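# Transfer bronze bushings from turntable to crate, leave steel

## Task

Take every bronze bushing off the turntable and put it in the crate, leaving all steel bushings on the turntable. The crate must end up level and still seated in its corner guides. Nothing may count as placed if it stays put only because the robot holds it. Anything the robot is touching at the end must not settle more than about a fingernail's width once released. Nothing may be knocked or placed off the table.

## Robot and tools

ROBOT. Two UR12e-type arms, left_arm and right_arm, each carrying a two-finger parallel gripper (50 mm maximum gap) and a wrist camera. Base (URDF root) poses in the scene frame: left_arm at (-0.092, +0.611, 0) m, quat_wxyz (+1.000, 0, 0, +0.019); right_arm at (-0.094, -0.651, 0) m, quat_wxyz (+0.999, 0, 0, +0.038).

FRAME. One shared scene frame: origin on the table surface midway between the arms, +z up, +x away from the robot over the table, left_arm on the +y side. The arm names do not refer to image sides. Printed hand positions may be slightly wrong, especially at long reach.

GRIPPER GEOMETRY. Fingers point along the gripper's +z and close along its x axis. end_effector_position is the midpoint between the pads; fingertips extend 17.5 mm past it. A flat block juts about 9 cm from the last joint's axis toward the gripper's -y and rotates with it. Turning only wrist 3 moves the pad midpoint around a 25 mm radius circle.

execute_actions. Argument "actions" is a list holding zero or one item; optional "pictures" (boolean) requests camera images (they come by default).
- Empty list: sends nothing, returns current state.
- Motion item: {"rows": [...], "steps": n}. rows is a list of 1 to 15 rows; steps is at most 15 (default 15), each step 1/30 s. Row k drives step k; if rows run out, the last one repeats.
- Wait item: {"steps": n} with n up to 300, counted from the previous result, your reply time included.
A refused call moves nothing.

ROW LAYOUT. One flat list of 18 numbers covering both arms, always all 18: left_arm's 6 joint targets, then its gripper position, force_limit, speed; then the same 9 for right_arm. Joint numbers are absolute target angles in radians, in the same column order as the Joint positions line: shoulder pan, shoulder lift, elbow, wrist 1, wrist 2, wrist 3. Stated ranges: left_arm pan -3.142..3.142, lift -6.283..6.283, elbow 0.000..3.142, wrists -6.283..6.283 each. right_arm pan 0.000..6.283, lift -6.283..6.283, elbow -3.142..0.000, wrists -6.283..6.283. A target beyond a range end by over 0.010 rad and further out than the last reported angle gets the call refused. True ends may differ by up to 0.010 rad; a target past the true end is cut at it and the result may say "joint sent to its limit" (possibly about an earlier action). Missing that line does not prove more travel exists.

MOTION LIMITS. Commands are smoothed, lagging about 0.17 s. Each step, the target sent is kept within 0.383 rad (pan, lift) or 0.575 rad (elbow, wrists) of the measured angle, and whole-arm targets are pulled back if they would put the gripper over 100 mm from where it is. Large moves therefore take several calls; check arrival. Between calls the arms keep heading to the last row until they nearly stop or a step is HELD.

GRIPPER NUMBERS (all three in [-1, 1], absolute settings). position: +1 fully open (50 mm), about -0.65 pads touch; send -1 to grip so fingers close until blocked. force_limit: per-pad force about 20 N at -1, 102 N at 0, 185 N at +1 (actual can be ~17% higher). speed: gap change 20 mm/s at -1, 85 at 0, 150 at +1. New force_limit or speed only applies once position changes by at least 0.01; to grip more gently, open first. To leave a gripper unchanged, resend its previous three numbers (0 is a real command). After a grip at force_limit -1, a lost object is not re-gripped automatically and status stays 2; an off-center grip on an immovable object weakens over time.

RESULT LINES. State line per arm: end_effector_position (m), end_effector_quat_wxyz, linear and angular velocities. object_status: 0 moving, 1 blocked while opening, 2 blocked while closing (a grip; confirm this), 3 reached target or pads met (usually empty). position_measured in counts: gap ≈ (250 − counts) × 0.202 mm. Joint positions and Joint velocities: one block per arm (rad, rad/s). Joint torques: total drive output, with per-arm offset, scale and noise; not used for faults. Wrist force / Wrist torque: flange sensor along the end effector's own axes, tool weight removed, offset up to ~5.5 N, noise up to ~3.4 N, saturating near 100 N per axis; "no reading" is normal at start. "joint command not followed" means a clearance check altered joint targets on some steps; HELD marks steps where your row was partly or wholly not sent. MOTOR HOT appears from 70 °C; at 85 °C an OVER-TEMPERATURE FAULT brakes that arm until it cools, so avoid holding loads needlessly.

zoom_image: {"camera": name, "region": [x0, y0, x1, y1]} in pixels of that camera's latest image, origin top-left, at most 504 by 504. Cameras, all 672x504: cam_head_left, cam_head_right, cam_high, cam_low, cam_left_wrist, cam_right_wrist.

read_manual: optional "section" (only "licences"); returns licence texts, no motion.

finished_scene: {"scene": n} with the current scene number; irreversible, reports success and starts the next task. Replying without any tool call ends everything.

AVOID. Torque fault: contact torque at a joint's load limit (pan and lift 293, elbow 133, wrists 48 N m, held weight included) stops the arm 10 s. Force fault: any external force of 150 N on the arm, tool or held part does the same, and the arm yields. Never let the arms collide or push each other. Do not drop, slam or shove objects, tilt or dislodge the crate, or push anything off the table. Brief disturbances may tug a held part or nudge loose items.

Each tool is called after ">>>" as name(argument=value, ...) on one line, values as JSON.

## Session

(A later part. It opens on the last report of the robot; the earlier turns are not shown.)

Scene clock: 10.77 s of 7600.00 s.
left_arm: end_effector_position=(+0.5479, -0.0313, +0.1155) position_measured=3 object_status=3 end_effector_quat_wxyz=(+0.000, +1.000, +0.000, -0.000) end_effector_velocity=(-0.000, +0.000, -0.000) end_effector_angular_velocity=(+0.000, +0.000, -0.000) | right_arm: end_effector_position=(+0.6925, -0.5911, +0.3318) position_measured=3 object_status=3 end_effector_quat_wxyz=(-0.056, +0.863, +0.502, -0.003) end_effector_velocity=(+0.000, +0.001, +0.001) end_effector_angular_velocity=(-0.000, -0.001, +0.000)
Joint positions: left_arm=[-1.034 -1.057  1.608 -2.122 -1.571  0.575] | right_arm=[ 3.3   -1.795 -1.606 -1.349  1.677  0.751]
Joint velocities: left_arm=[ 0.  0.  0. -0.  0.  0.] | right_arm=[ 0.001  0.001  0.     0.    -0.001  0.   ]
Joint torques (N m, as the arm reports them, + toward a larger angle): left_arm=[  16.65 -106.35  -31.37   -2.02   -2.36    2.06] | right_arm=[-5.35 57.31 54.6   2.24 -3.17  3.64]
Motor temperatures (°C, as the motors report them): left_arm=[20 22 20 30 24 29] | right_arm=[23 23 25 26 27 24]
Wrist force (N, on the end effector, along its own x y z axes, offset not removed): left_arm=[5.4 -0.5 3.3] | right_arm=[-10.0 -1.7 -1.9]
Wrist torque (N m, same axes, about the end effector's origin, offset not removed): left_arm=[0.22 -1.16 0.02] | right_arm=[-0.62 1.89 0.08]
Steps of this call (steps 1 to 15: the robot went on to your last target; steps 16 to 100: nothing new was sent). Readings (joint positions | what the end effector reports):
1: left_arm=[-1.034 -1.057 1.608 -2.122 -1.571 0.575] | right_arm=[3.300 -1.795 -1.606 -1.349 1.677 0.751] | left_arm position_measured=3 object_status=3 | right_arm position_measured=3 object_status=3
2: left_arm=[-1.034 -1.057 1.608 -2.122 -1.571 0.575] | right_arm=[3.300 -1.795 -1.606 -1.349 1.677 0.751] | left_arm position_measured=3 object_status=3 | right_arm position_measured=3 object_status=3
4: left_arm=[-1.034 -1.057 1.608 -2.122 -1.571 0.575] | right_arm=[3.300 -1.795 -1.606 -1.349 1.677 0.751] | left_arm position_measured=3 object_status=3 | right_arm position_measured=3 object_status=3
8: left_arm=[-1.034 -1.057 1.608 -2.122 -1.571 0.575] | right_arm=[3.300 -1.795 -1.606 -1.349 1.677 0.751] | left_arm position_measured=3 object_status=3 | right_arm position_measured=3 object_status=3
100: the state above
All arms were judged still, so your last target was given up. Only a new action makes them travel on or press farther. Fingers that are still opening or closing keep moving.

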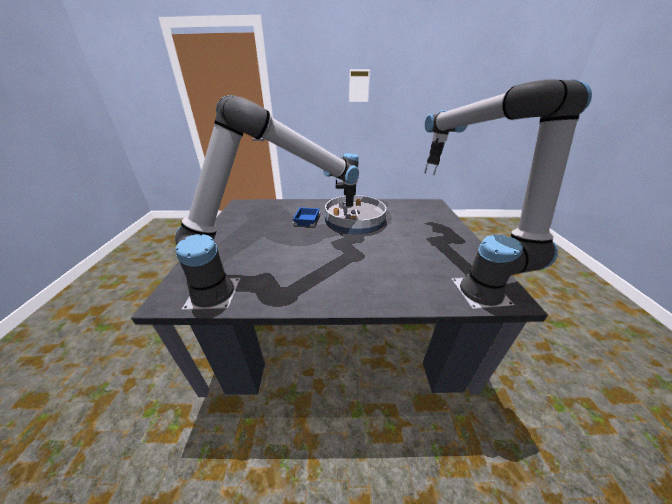

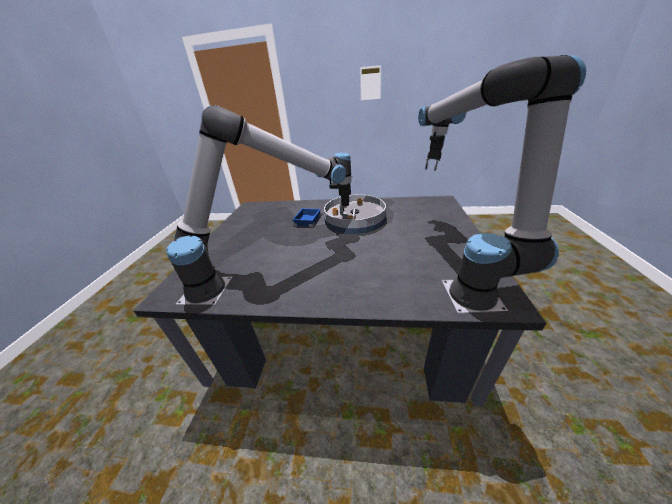

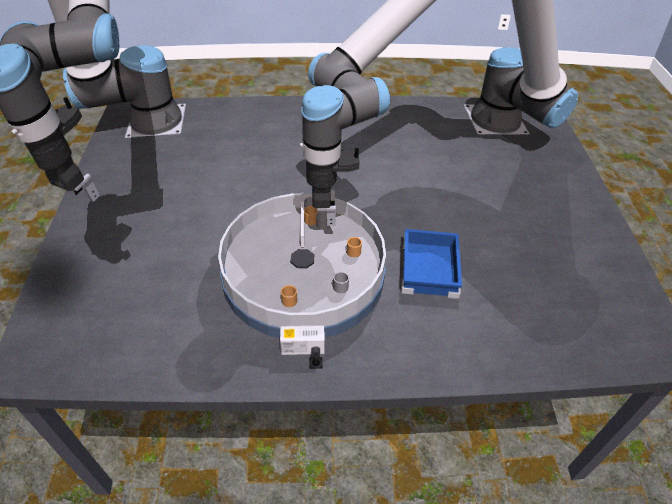

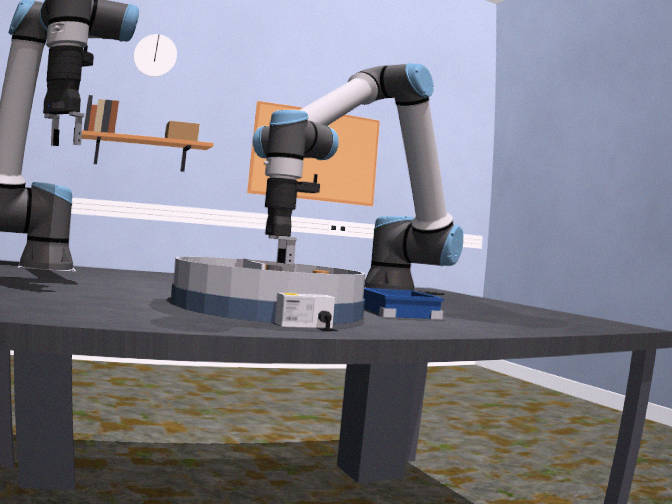

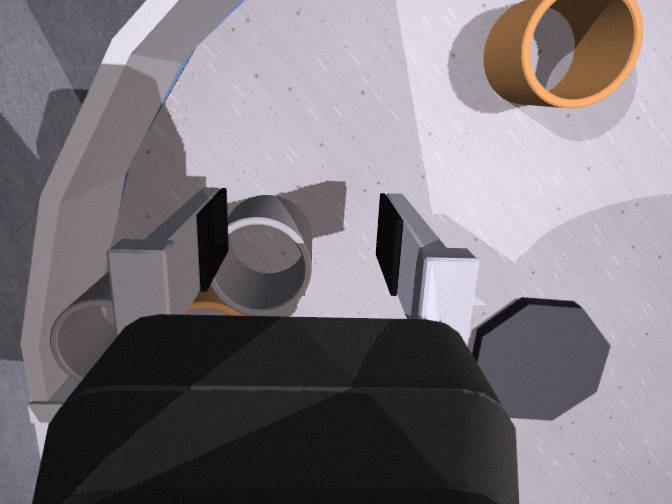

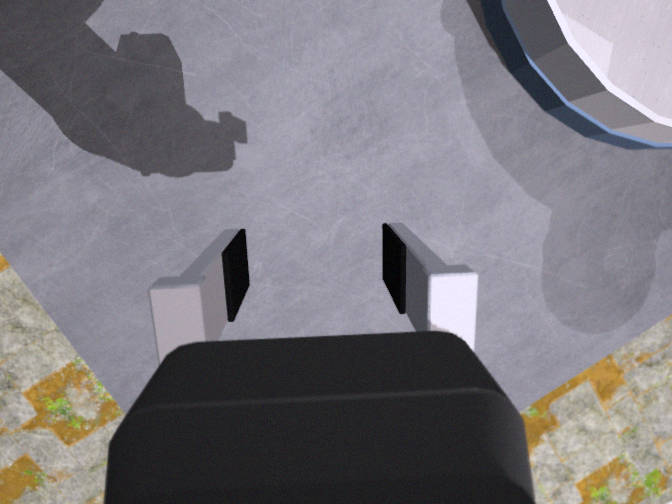

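>>> execute_actions(actions=[{"rows":[[-1.029,-1.079,1.642,-2.134,-1.571,1.365,1,0,0,3.3,-1.795,-1.606,-1.349,1.677,0.751,1,0,0]]}], pictures=false)

>>> execute_actions(actions=[{"rows":[[-1.029,-1.052,1.662,-2.181,-1.571,1.365,1,0,0,3.3,-1.795,-1.606,-1.349,1.677,0.751,1,0,0]]}])

Scene clock: 12.33 s of 7600.00 s.
left_arm: end_effector_position=(+0.5598, -0.0220, +0.1162) position_measured=3 object_status=3 end_effector_quat_wxyz=(+0.000, +0.931, -0.365, +0.000) end_effector_velocity=(+0.006, -0.006, +0.000) end_effector_angular_velocity=(-0.001, -0.001, -0.394) | right_arm: end_effector_position=(+0.6925, -0.5911, +0.3318) position_measured=3 object_status=3 end_effector_quat_wxyz=(-0.056, +0.863, +0.502, -0.003) end_effector_velocity=(-0.000, -0.000, -0.001) end_effector_angular_velocity=(-0.000, +0.001, -0.000)
Joint positions: left_arm=[-1.029 -1.079  1.642 -2.134 -1.571  1.329] | right_arm=[ 3.3   -1.795 -1.606 -1.349  1.677  0.751]
Joint velocities: left_arm=[-0.    -0.002  0.002 -0.001 -0.     0.394] | right_arm=[ 0.     0.    -0.001  0.    -0.     0.   ]
Joint torques (N m, as the arm reports them, + toward a larger angle): left_arm=[  17.56 -101.56  -32.45   -6.87   -0.9     0.18] | right_arm=[-10.86  55.99  55.18   1.93  -2.73   4.06]
Motor temperatures (°C, as the motors report them): left_arm=[20 22 20 30 24 29] | right_arm=[23 23 25 26 27 24]
Wrist force (N, on the end effector, along its own x y z axes, offset not removed): left_arm=[5.9 0.0 -0.6] | right_arm=[-2.0 -6.7 -3.7]
Wrist torque (N m, same axes, about the end effector's origin, offset not removed): left_arm=[0.13 -1.30 0.17] | right_arm=[-1.63 0.32 -0.07]
Steps of this call (steps 1 to 32: nothing new was sent; steps 33 to 47: all 15 steps of this action). Readings (joint positions | what the end effector reports):
33: left_arm=[-1.034 -1.057 1.609 -2.122 -1.571 0.576] | right_arm=[3.300 -1.795 -1.606 -1.349 1.677 0.751] | left_arm position_measured=3 object_status=3 | right_arm position_measured=3 object_status=3
34: left_arm=[-1.033 -1.061 1.614 -2.124 -1.571 0.587] | right_arm=[3.300 -1.795 -1.606 -1.349 1.677 0.751] | left_arm position_measured=3 object_status=3 | right_arm position_measured=3 object_status=3
36: left_arm=[-1.031 -1.070 1.628 -2.129 -1.571 0.668] | right_arm=[3.300 -1.795 -1.606 -1.349 1.677 0.751] | left_arm position_measured=3 object_status=3 | right_arm position_measured=3 object_status=3
40: left_arm=[-1.029 -1.077 1.639 -2.133 -1.571 0.970] | right_arm=[3.300 -1.795 -1.606 -1.349 1.677 0.751] | left_arm position_measured=3 object_status=3 | right_arm position_measured=3 object_status=3
47: the state above

Scene clock: 12.83 s of 7600.00 s.
left_arm: end_effector_position=(+0.5602, -0.0222, +0.0861) position_measured=3 object_status=3 end_effector_quat_wxyz=(+0.000, +0.924, -0.382, +0.000) end_effector_velocity=(+0.000, +0.000, -0.002) end_effector_angular_velocity=(-0.000, -0.000, +0.000) | right_arm: end_effector_position=(+0.6925, -0.5911, +0.3318) position_measured=3 object_status=3 end_effector_quat_wxyz=(-0.056, +0.863, +0.502, -0.003) end_effector_velocity=(-0.000, -0.001, -0.002) end_effector_angular_velocity=(-0.001, +0.002, -0.001)
Joint positions: left_arm=[-1.029 -1.052  1.662 -2.181 -1.571  1.365] | right_arm=[ 3.3   -1.795 -1.606 -1.349  1.677  0.751]
Joint velocities: left_arm=[ 0.     0.002  0.001 -0.004  0.    -0.   ] | right_arm=[-0.    -0.001 -0.001  0.    -0.001  0.   ]
Joint torques (N m, as the arm reports them, + toward a larger angle): left_arm=[ 17.75 -82.37 -30.51  -6.57   0.54   2.18] | right_arm=[-8.87 60.31 53.9   2.   -2.73  4.  ]
Motor temperatures (°C, as the motors report them): left_arm=[20 22 20 30 24 29] | right_arm=[23 23 25 26 27 24]
Wrist force (N, on the end effector, along its own x y z axes, offset not removed): left_arm=[6.9 1.5 -1.5] | right_arm=[-4.4 -2.6 -2.5]
Wrist torque (N m, same axes, about the end effector's origin, offset not removed): left_arm=[0.48 -1.33 0.07] | right_arm=[-0.73 1.01 -0.25]
Steps of this call (steps 1 to 15: all 15 steps of this action). Readings (joint positions | what the end effector reports):
1: left_arm=[-1.029 -1.078 1.642 -2.135 -1.571 1.340] | right_arm=[3.300 -1.795 -1.606 -1.349 1.677 0.751] | left_arm position_measured=3 object_status=3 | right_arm position_measured=3 object_status=3
2: left_arm=[-1.029 -1.074 1.645 -2.142 -1.571 1.347] | right_arm=[3.300 -1.795 -1.606 -1.349 1.677 0.751] | left_arm position_measured=3 object_status=3 | right_arm position_measured=3 object_status=3
4: left_arm=[-1.029 -1.063 1.654 -2.160 -1.571 1.356] | right_arm=[3.300 -1.795 -1.606 -1.349 1.677 0.751] | left_arm position_measured=3 object_status=3 | right_arm position_measured=3 object_status=3
8: left_arm=[-1.029 -1.055 1.660 -2.176 -1.571 1.363] | right_arm=[3.300 -1.795 -1.606 -1.349 1.677 0.751] | left_arm position_measured=3 object_status=3 | right_arm position_measured=3 object_status=3
15: the state above

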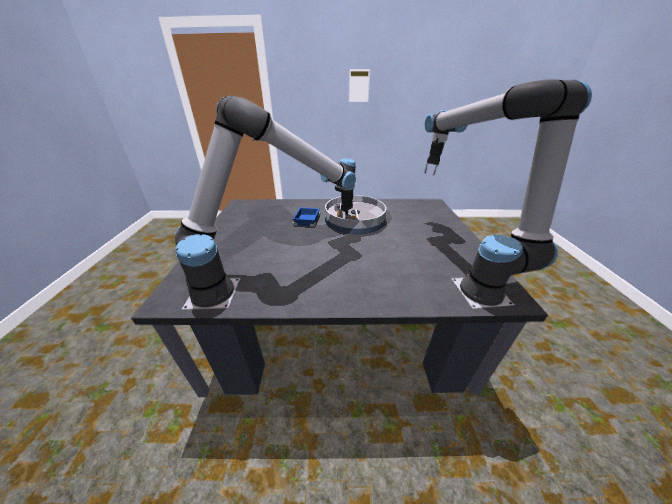

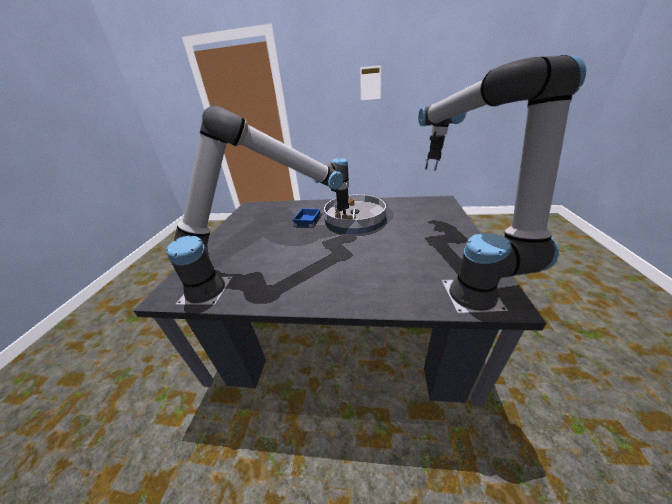

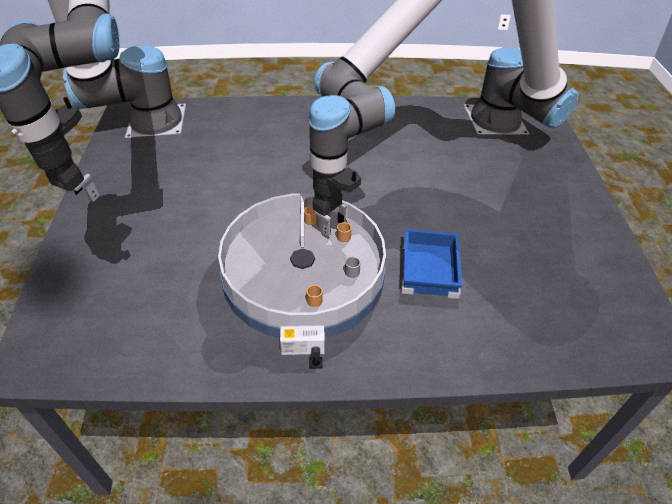

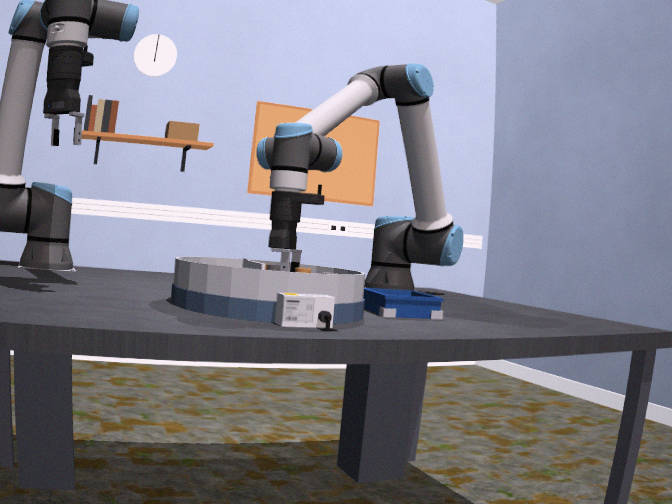

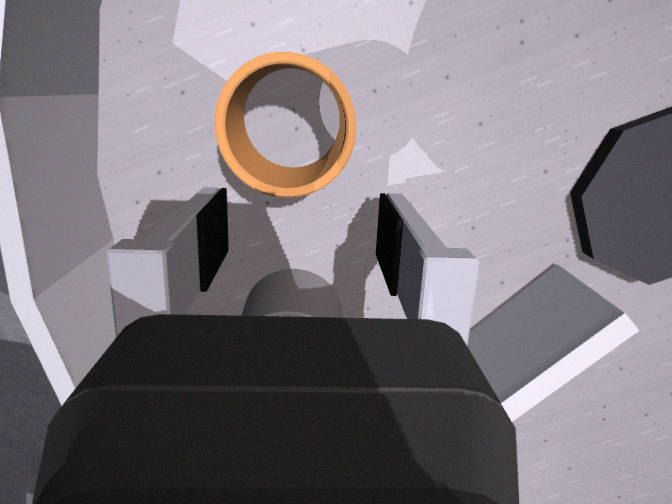

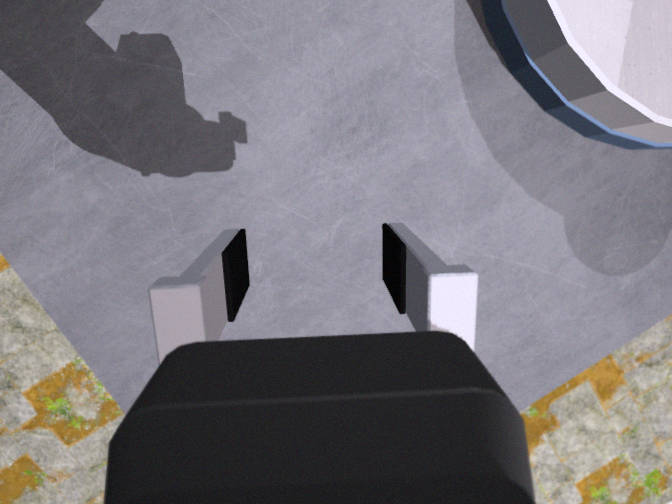

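Shift outward 7mm.

>>> execute_actions(actions=[{"rows":[[-1.03,-1.059,1.677,-2.189,-1.571,1.365,1,0,0,3.3,-1.795,-1.606,-1.349,1.677,0.751,1,0,0]]}])

Scene clock: 14.30 s of 7600.00 s.
left_arm: end_effector_position=(+0.5562, -0.0175, +0.0842) position_measured=3 object_status=3 end_effector_quat_wxyz=(+0.000, +0.924, -0.383, +0.000) end_effector_velocity=(-0.000, -0.000, +0.000) end_effector_angular_velocity=(-0.001, -0.001, -0.001) | right_arm: end_effector_position=(+0.6925, -0.5911, +0.3318) position_measured=3 object_status=3 end_effector_quat_wxyz=(-0.056, +0.863, +0.502, -0.003) end_effector_velocity=(+0.000, -0.001, +0.001) end_effector_angular_velocity=(-0.001, -0.002, +0.001)
Joint positions: left_arm=[-1.03  -1.059  1.677 -2.189 -1.571  1.365] | right_arm=[ 3.3   -1.795 -1.606 -1.349  1.677  0.751]
Joint velocities: left_arm=[-0.    -0.001  0.001 -0.001 -0.     0.001] | right_arm=[-0.001  0.001  0.001  0.    -0.002 -0.001]
Joint torques (N m, as the arm reports them, + toward a larger angle): left_arm=[ -16.05 -105.44  -30.15   -6.4     2.18    2.11] | right_arm=[-7.17 56.64 55.03  1.97 -2.83  4.11]
Motor temperatures (°C, as the motors report them): left_arm=[20 22 20 30 24 29] | right_arm=[23 23 25 26 27 24]
Wrist force (N, on the end effector, along its own x y z axes, offset not removed): left_arm=[3.3 -3.3 0.4] | right_arm=[-2.2 3.1 2.6]
Wrist torque (N m, same axes, about the end effector's origin, offset not removed): left_arm=[-0.24 -0.62 0.17] | right_arm=[0.41 0.32 -0.04]
Steps of this call (steps 1 to 15: the robot went on to your last target; steps 16 to 29: nothing new was sent; steps 30 to 44: all 15 steps of this action). Readings (joint positions | what the end effector reports):
30: left_arm=[-1.029 -1.052 1.662 -2.181 -1.571 1.365] | right_arm=[3.300 -1.795 -1.606 -1.349 1.677 0.751] | left_arm position_measured=3 object_status=3 | right_arm position_measured=3 object_status=3
31: left_arm=[-1.029 -1.053 1.665 -2.183 -1.571 1.365] | right_arm=[3.300 -1.795 -1.606 -1.349 1.677 0.751] | left_arm position_measured=3 object_status=3 | right_arm position_measured=3 object_status=3
33: left_arm=[-1.029 -1.056 1.671 -2.186 -1.571 1.365] | right_arm=[3.300 -1.795 -1.606 -1.349 1.677 0.751] | left_arm position_measured=3 object_status=3 | right_arm position_measured=3 object_status=3
37: left_arm=[-1.030 -1.058 1.676 -2.188 -1.571 1.365] | right_arm=[3.300 -1.795 -1.606 -1.349 1.677 0.751] | left_arm position_measured=3 object_status=3 | right_arm position_measured=3 object_status=3
44: the state above

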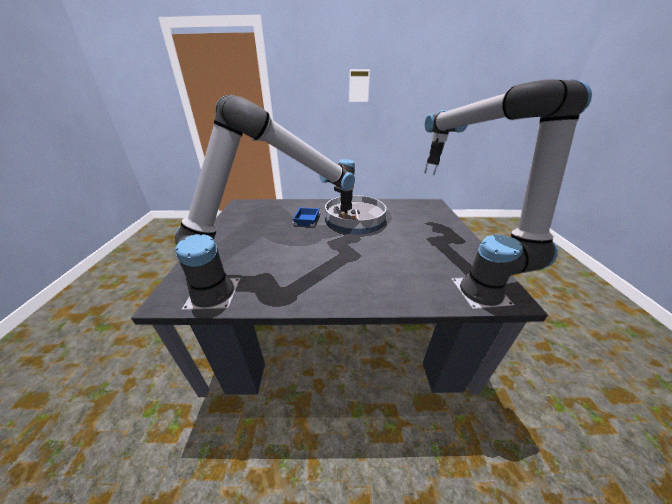

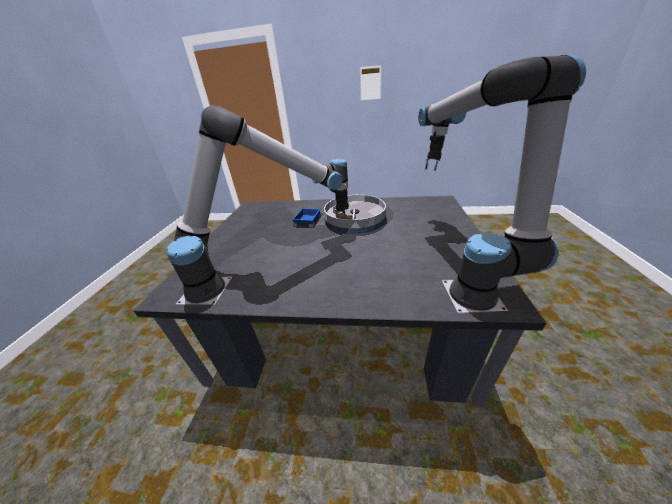

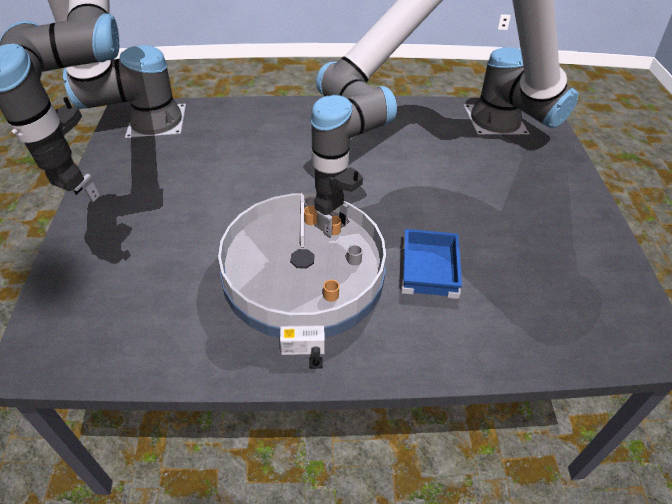

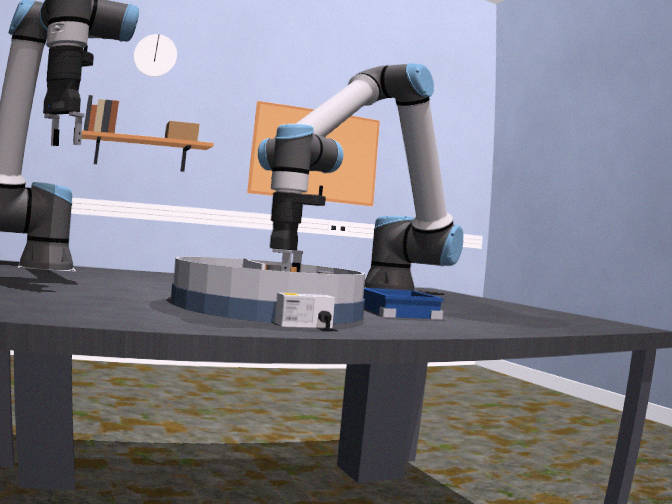

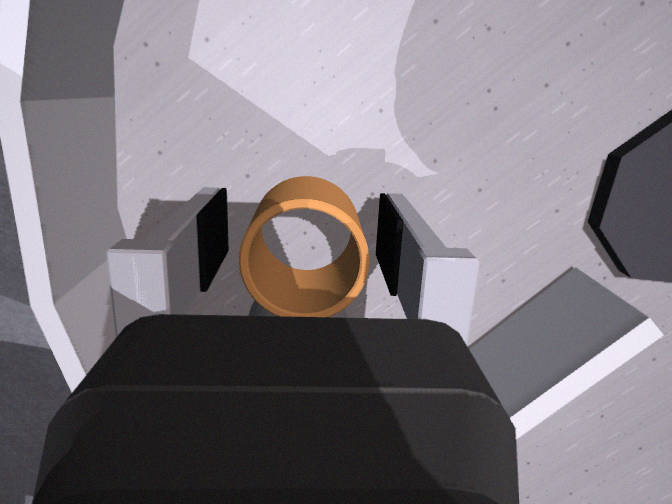

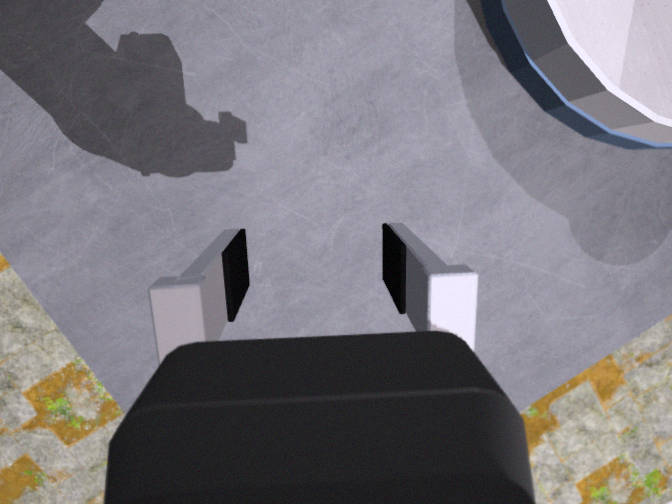

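>>> execute_actions(actions=[{"rows":[[-1.039,-1.059,1.677,-2.189,-1.571,1.365,-1,-0.5,0.5,3.3,-1.795,-1.606,-1.349,1.677,0.751,1,0,0]]}], pictures=false)

>>> execute_actions(actions=[{"rows":[[-1.039,-1.13,1.625,-2.066,-1.571,1.365,-1,-0.5,0.5,3.3,-1.795,-1.606,-1.349,1.677,0.751,1,0,0]]}], pictures=false)

>>> execute_actions(actions=[{"rows":[[-0.74,-1.195,1.75,-2.126,-1.571,2.4,-1,-0.5,0.5,3.3,-1.795,-1.606,-1.349,1.677,0.751,1,0,0]]}], pictures=false)

>>> execute_actions(actions=[{"steps":15}])

Scene clock: 15.93 s of 7600.00 s.
left_arm: end_effector_position=(+0.5505, -0.0232, +0.0842) position_measured=66 object_status=2 end_effector_quat_wxyz=(+0.000, +0.922, -0.387, +0.000) end_effector_velocity=(-0.000, -0.000, +0.000) end_effector_angular_velocity=(+0.000, +0.000, -0.001) | right_arm: end_effector_position=(+0.6925, -0.5911, +0.3318) position_measured=3 object_status=3 end_effector_quat_wxyz=(-0.056, +0.863, +0.502, -0.003) end_effector_velocity=(+0.000, +0.001, -0.001) end_effector_angular_velocity=(+0.000, +0.002, +0.001)
Joint positions: left_arm=[-1.039 -1.059  1.677 -2.189 -1.571  1.365] | right_arm=[ 3.3   -1.795 -1.606 -1.349  1.677  0.751]
Joint velocities: left_arm=[-0.     0.    -0.     0.001 -0.     0.   ] | right_arm=[ 0.001 -0.002  0.    -0.     0.001 -0.   ]
Joint torques (N m, as the arm reports them, + toward a larger angle): left_arm=[ -18.71 -100.39  -31.13   -5.94    1.09    1.84] | right_arm=[-6.81 59.77 53.8   2.25 -2.38  4.37]
Motor temperatures (°C, as the motors report them): left_arm=[20 22 20 30 24 29] | right_arm=[23 23 25 26 27 24]
Wrist force (N, on the end effector, along its own x y z axes, offset not removed): left_arm=[6.8 0.1 -1.4] | right_arm=[-5.0 -1.7 -9.6]
Wrist torque (N m, same axes, about the end effector's origin, offset not removed): left_arm=[0.11 -1.36 0.14] | right_arm=[-0.84 0.82 -0.12]
Steps of this call (steps 1 to 15: the robot went on to your last target; steps 16 to 34: nothing new was sent; steps 35 to 49: all 15 steps of this action). Readings (joint positions | what the end effector reports):
35: left_arm=[-1.030 -1.059 1.677 -2.189 -1.571 1.365] | right_arm=[3.300 -1.795 -1.606 -1.349 1.677 0.751] | left_arm position_measured=14 object_status=0 | right_arm position_measured=3 object_status=3
36: left_arm=[-1.032 -1.059 1.677 -2.189 -1.571 1.365] | right_arm=[3.300 -1.795 -1.606 -1.349 1.677 0.751] | left_arm position_measured=34 object_status=0 | right_arm position_measured=3 object_status=3
38: left_arm=[-1.035 -1.059 1.677 -2.189 -1.571 1.365] | right_arm=[3.300 -1.795 -1.606 -1.349 1.677 0.751] | left_arm position_measured=66 object_status=0 | right_arm position_measured=3 object_status=3
42: left_arm=[-1.038 -1.059 1.677 -2.189 -1.571 1.365] | right_arm=[3.300 -1.795 -1.606 -1.349 1.677 0.751] | left_arm position_measured=66 object_status=0 | right_arm position_measured=3 object_status=3
49: the state above

Scene clock: 16.43 s of 7600.00 s.
left_arm: end_effector_position=(+0.5496, -0.0220, +0.1631) position_measured=66 object_status=2 end_effector_quat_wxyz=(+0.000, +0.922, -0.387, +0.000) end_effector_velocity=(-0.001, +0.001, +0.007) end_effector_angular_velocity=(+0.002, +0.001, -0.000) | right_arm: end_effector_position=(+0.6925, -0.5911, +0.3318) position_measured=3 object_status=3 end_effector_quat_wxyz=(-0.056, +0.863, +0.502, -0.003) end_effector_velocity=(-0.000, -0.001, -0.001) end_effector_angular_velocity=(-0.001, +0.001, -0.001)
Joint positions: left_arm=[-1.039 -1.129  1.625 -2.067 -1.571  1.365] | right_arm=[ 3.3   -1.795 -1.606 -1.349  1.677  0.751]
Joint velocities: left_arm=[ 0.    -0.006 -0.005  0.013  0.     0.   ] | right_arm=[-0.001 -0.    -0.001  0.    -0.001 -0.   ]
Joint torques (N m, as the arm reports them, + toward a larger angle): left_arm=[-14.4  -99.67 -55.24  -1.88   0.67   1.83] | right_arm=[-5.64 55.43 55.35  2.17 -2.6   4.02]
Motor temperatures (°C, as the motors report them): left_arm=[20 22 20 30 24 29] | right_arm=[23 23 25 26 27 24]
Wrist force (N, on the end effector, along its own x y z axes, offset not removed): left_arm=[2.2 0.0 1.4] | right_arm=[0.7 -0.4 -3.2]
Wrist torque (N m, same axes, about the end effector's origin, offset not removed): left_arm=[0.33 -0.64 0.17] | right_arm=[-0.32 -0.13 -0.27]
Steps of this call (steps 1 to 15: all 15 steps of this action). Readings (joint positions | what the end effector reports):
1: left_arm=[-1.039 -1.060 1.677 -2.188 -1.571 1.365] | right_arm=[3.300 -1.795 -1.606 -1.349 1.677 0.751] | left_arm position_measured=66 object_status=2 | right_arm position_measured=3 object_status=3
2: left_arm=[-1.039 -1.067 1.671 -2.179 -1.571 1.365] | right_arm=[3.300 -1.795 -1.606 -1.349 1.677 0.751] | left_arm position_measured=66 object_status=2 | right_arm position_measured=3 object_status=3
4: left_arm=[-1.039 -1.097 1.648 -2.130 -1.571 1.365] | right_arm=[3.300 -1.795 -1.606 -1.349 1.677 0.751] | left_arm position_measured=66 object_status=2 | right_arm position_measured=3 object_status=3
8: left_arm=[-1.039 -1.123 1.630 -2.081 -1.571 1.365] | right_arm=[3.300 -1.795 -1.606 -1.349 1.677 0.751] | left_arm position_measured=66 object_status=2 | right_arm position_measured=3 object_status=3
15: the state above

Scene clock: 16.93 s of 7600.00 s.
left_arm: end_effector_position=(+0.6730, +0.1954, +0.1510) position_measured=66 object_status=2 end_effector_quat_wxyz=(+0.000, +0.782, -0.624, +0.000) end_effector_velocity=(+0.079, +0.150, -0.011) end_effector_angular_velocity=(+0.002, +0.000, -1.923) | right_arm: end_effector_position=(+0.6925, -0.5911, +0.3318) position_measured=3 object_status=3 end_effector_quat_wxyz=(-0.056, +0.863, +0.502, -0.003) end_effector_velocity=(+0.001, +0.000, +0.001) end_effector_angular_velocity=(+0.001, -0.002, +0.000)
Joint positions: left_arm=[-0.761 -1.191  1.742 -2.122 -1.571  2.195] | right_arm=[ 3.3   -1.795 -1.606 -1.349  1.677  0.751]
Joint velocities: left_arm=[ 0.232 -0.045  0.088 -0.041 -0.     2.155] | right_arm=[-0.     0.     0.002 -0.     0.001 -0.001]
Joint torques (N m, as the arm reports them, + toward a larger angle): left_arm=[ -4.22 -88.88 -36.    -6.79   0.48   0.79] | right_arm=[-8.31 60.37 52.72  2.04 -2.6   4.51]
Motor temperatures (°C, as the motors report them): left_arm=[20 22 20 30 24 29] | right_arm=[23 23 25 26 27 24]
Wrist force (N, on the end effector, along its own x y z axes, offset not removed): left_arm=[0.4 -5.2 3.0] | right_arm=[-2.2 0.7 -2.8]
Wrist torque (N m, same axes, about the end effector's origin, offset not removed): left_arm=[-0.64 -0.56 0.14] | right_arm=[-0.30 0.39 -0.14]
Steps of this call (steps 1 to 15: all 15 steps of this action). Readings (joint positions | what the end effector reports):
1: left_arm=[-1.038 -1.130 1.626 -2.067 -1.571 1.366] | right_arm=[3.300 -1.795 -1.606 -1.349 1.677 0.751] | left_arm position_measured=66 object_status=2 | right_arm position_measured=3 object_status=3
2: left_arm=[-1.030 -1.134 1.632 -2.071 -1.571 1.376] | right_arm=[3.300 -1.795 -1.606 -1.349 1.677 0.751] | left_arm position_measured=66 object_status=2 | right_arm position_measured=3 object_status=3
4: left_arm=[-0.985 -1.144 1.652 -2.080 -1.571 1.447] | right_arm=[3.300 -1.795 -1.606 -1.349 1.677 0.751] | left_arm position_measured=66 object_status=2 | right_arm position_measured=3 object_status=3
8: left_arm=[-0.894 -1.164 1.689 -2.098 -1.571 1.649] | right_arm=[3.300 -1.795 -1.606 -1.349 1.677 0.751] | left_arm position_measured=66 object_status=2 | right_arm position_measured=3 object_status=3
15: the state above

Scene clock: 17.43 s of 7600.00 s.
left_arm: end_effector_position=(+0.6795, +0.2088, +0.1499) position_measured=66 object_status=2 end_effector_quat_wxyz=(+0.000, +0.721, -0.692, +0.000) end_effector_velocity=(+0.000, +0.001, -0.000) end_effector_angular_velocity=(+0.000, +0.001, -0.009) | right_arm: end_effector_position=(+0.6925, -0.5911, +0.3318) position_measured=3 object_status=3 end_effector_quat_wxyz=(-0.056, +0.863, +0.502, -0.003) end_effector_velocity=(+0.000, +0.001, -0.001) end_effector_angular_velocity=(-0.001, +0.001, +0.002)
Joint positions: left_arm=[-0.74  -1.195  1.75  -2.126 -1.571  2.399] | right_arm=[ 3.3   -1.795 -1.606 -1.349  1.677  0.751]
Joint velocities: left_arm=[ 0.002 -0.     0.001  0.    -0.     0.01 ] | right_arm=[ 0.001 -0.001 -0.    -0.    -0.    -0.001]
Joint torques (N m, as the arm reports them, + toward a larger angle): left_arm=[ 15.88 -95.07 -32.49  -6.92  -2.42   2.23] | right_arm=[-8.74 56.26 55.2   2.08 -2.43  3.83]
Motor temperatures (°C, as the motors report them): left_arm=[20 22 20 30 24 29] | right_arm=[23 23 25 26 27 24]
Wrist force (N, on the end effector, along its own x y z axes, offset not removed): left_arm=[5.2 -0.1 0.5] | right_arm=[2.2 -0.8 0.5]
Wrist torque (N m, same axes, about the end effector's origin, offset not removed): left_arm=[0.23 -1.06 0.11] | right_arm=[-0.43 -0.38 -0.38]
Steps of this call (steps 1 to 15: the robot went on to your last target). Readings (joint positions | what the end effector reports):
1: left_arm=[-0.755 -1.192 1.744 -2.123 -1.571 2.258] | right_arm=[3.300 -1.795 -1.606 -1.349 1.677 0.751] | left_arm position_measured=66 object_status=2 | right_arm position_measured=3 object_status=3
2: left_arm=[-0.750 -1.193 1.746 -2.124 -1.571 2.301] | right_arm=[3.300 -1.795 -1.606 -1.349 1.677 0.751] | left_arm position_measured=66 object_status=2 | right_arm position_measured=3 object_status=3
4: left_arm=[-0.745 -1.194 1.748 -2.125 -1.571 2.353] | right_arm=[3.300 -1.795 -1.606 -1.349 1.677 0.751] | left_arm position_measured=66 object_status=2 | right_arm position_measured=3 object_status=3
8: left_arm=[-0.741 -1.195 1.750 -2.126 -1.571 2.389] | right_arm=[3.300 -1.795 -1.606 -1.349 1.677 0.751] | left_arm position_measured=66 object_status=2 | right_arm position_measured=3 object_status=3
15: the state above

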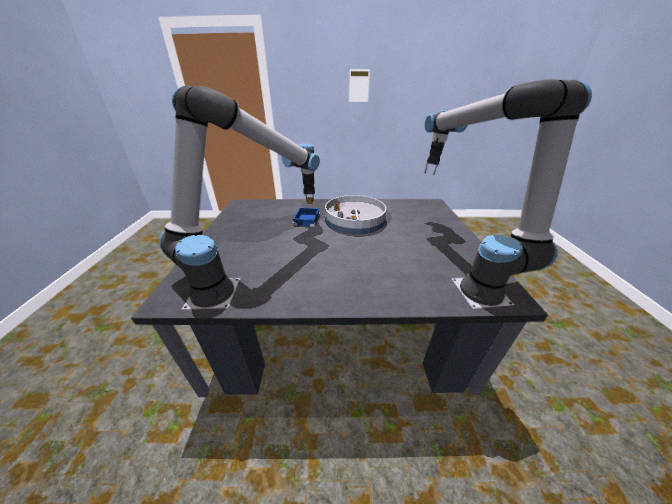

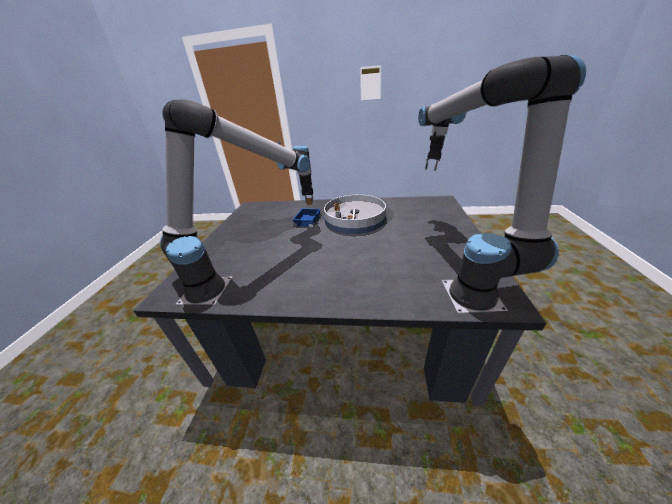

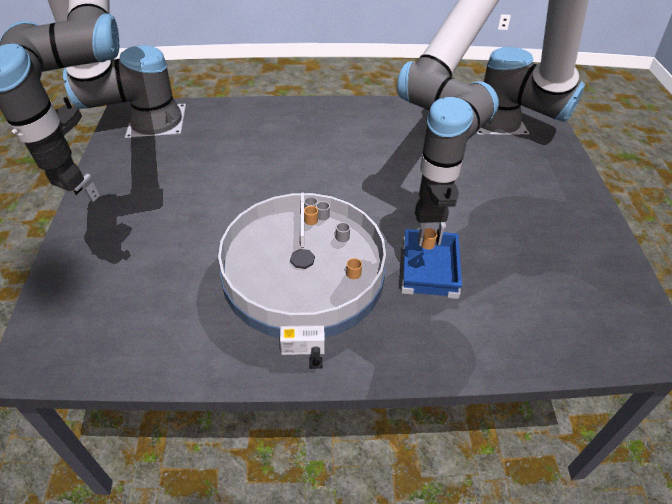

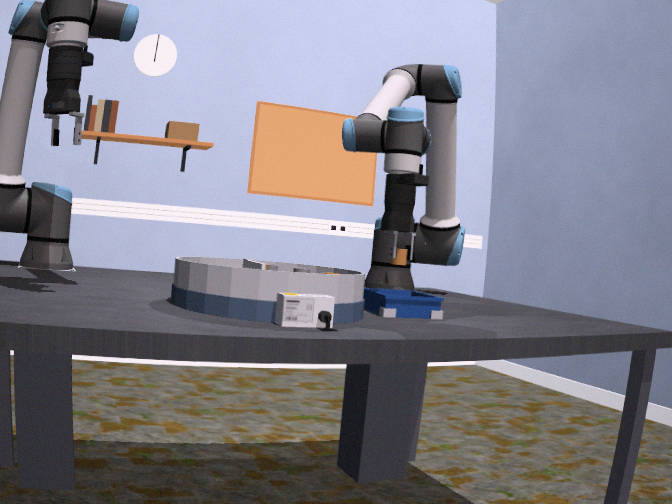

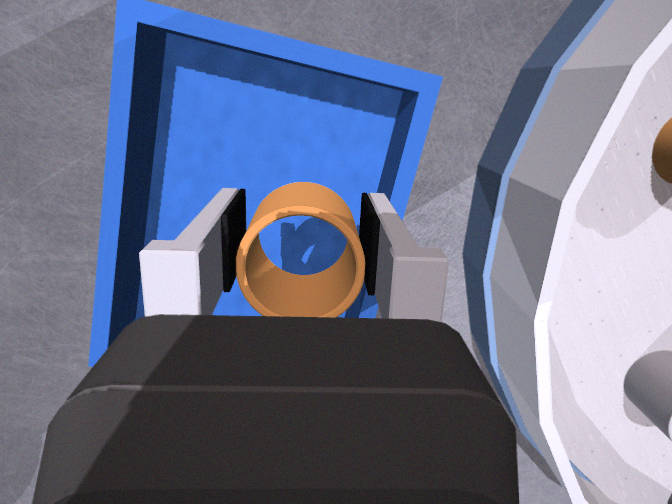

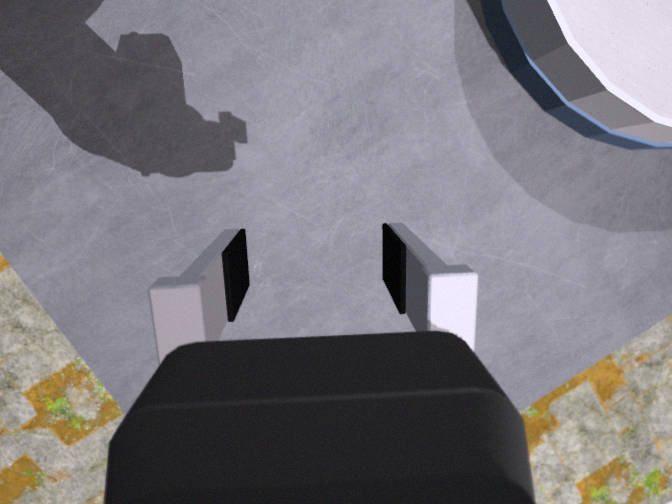

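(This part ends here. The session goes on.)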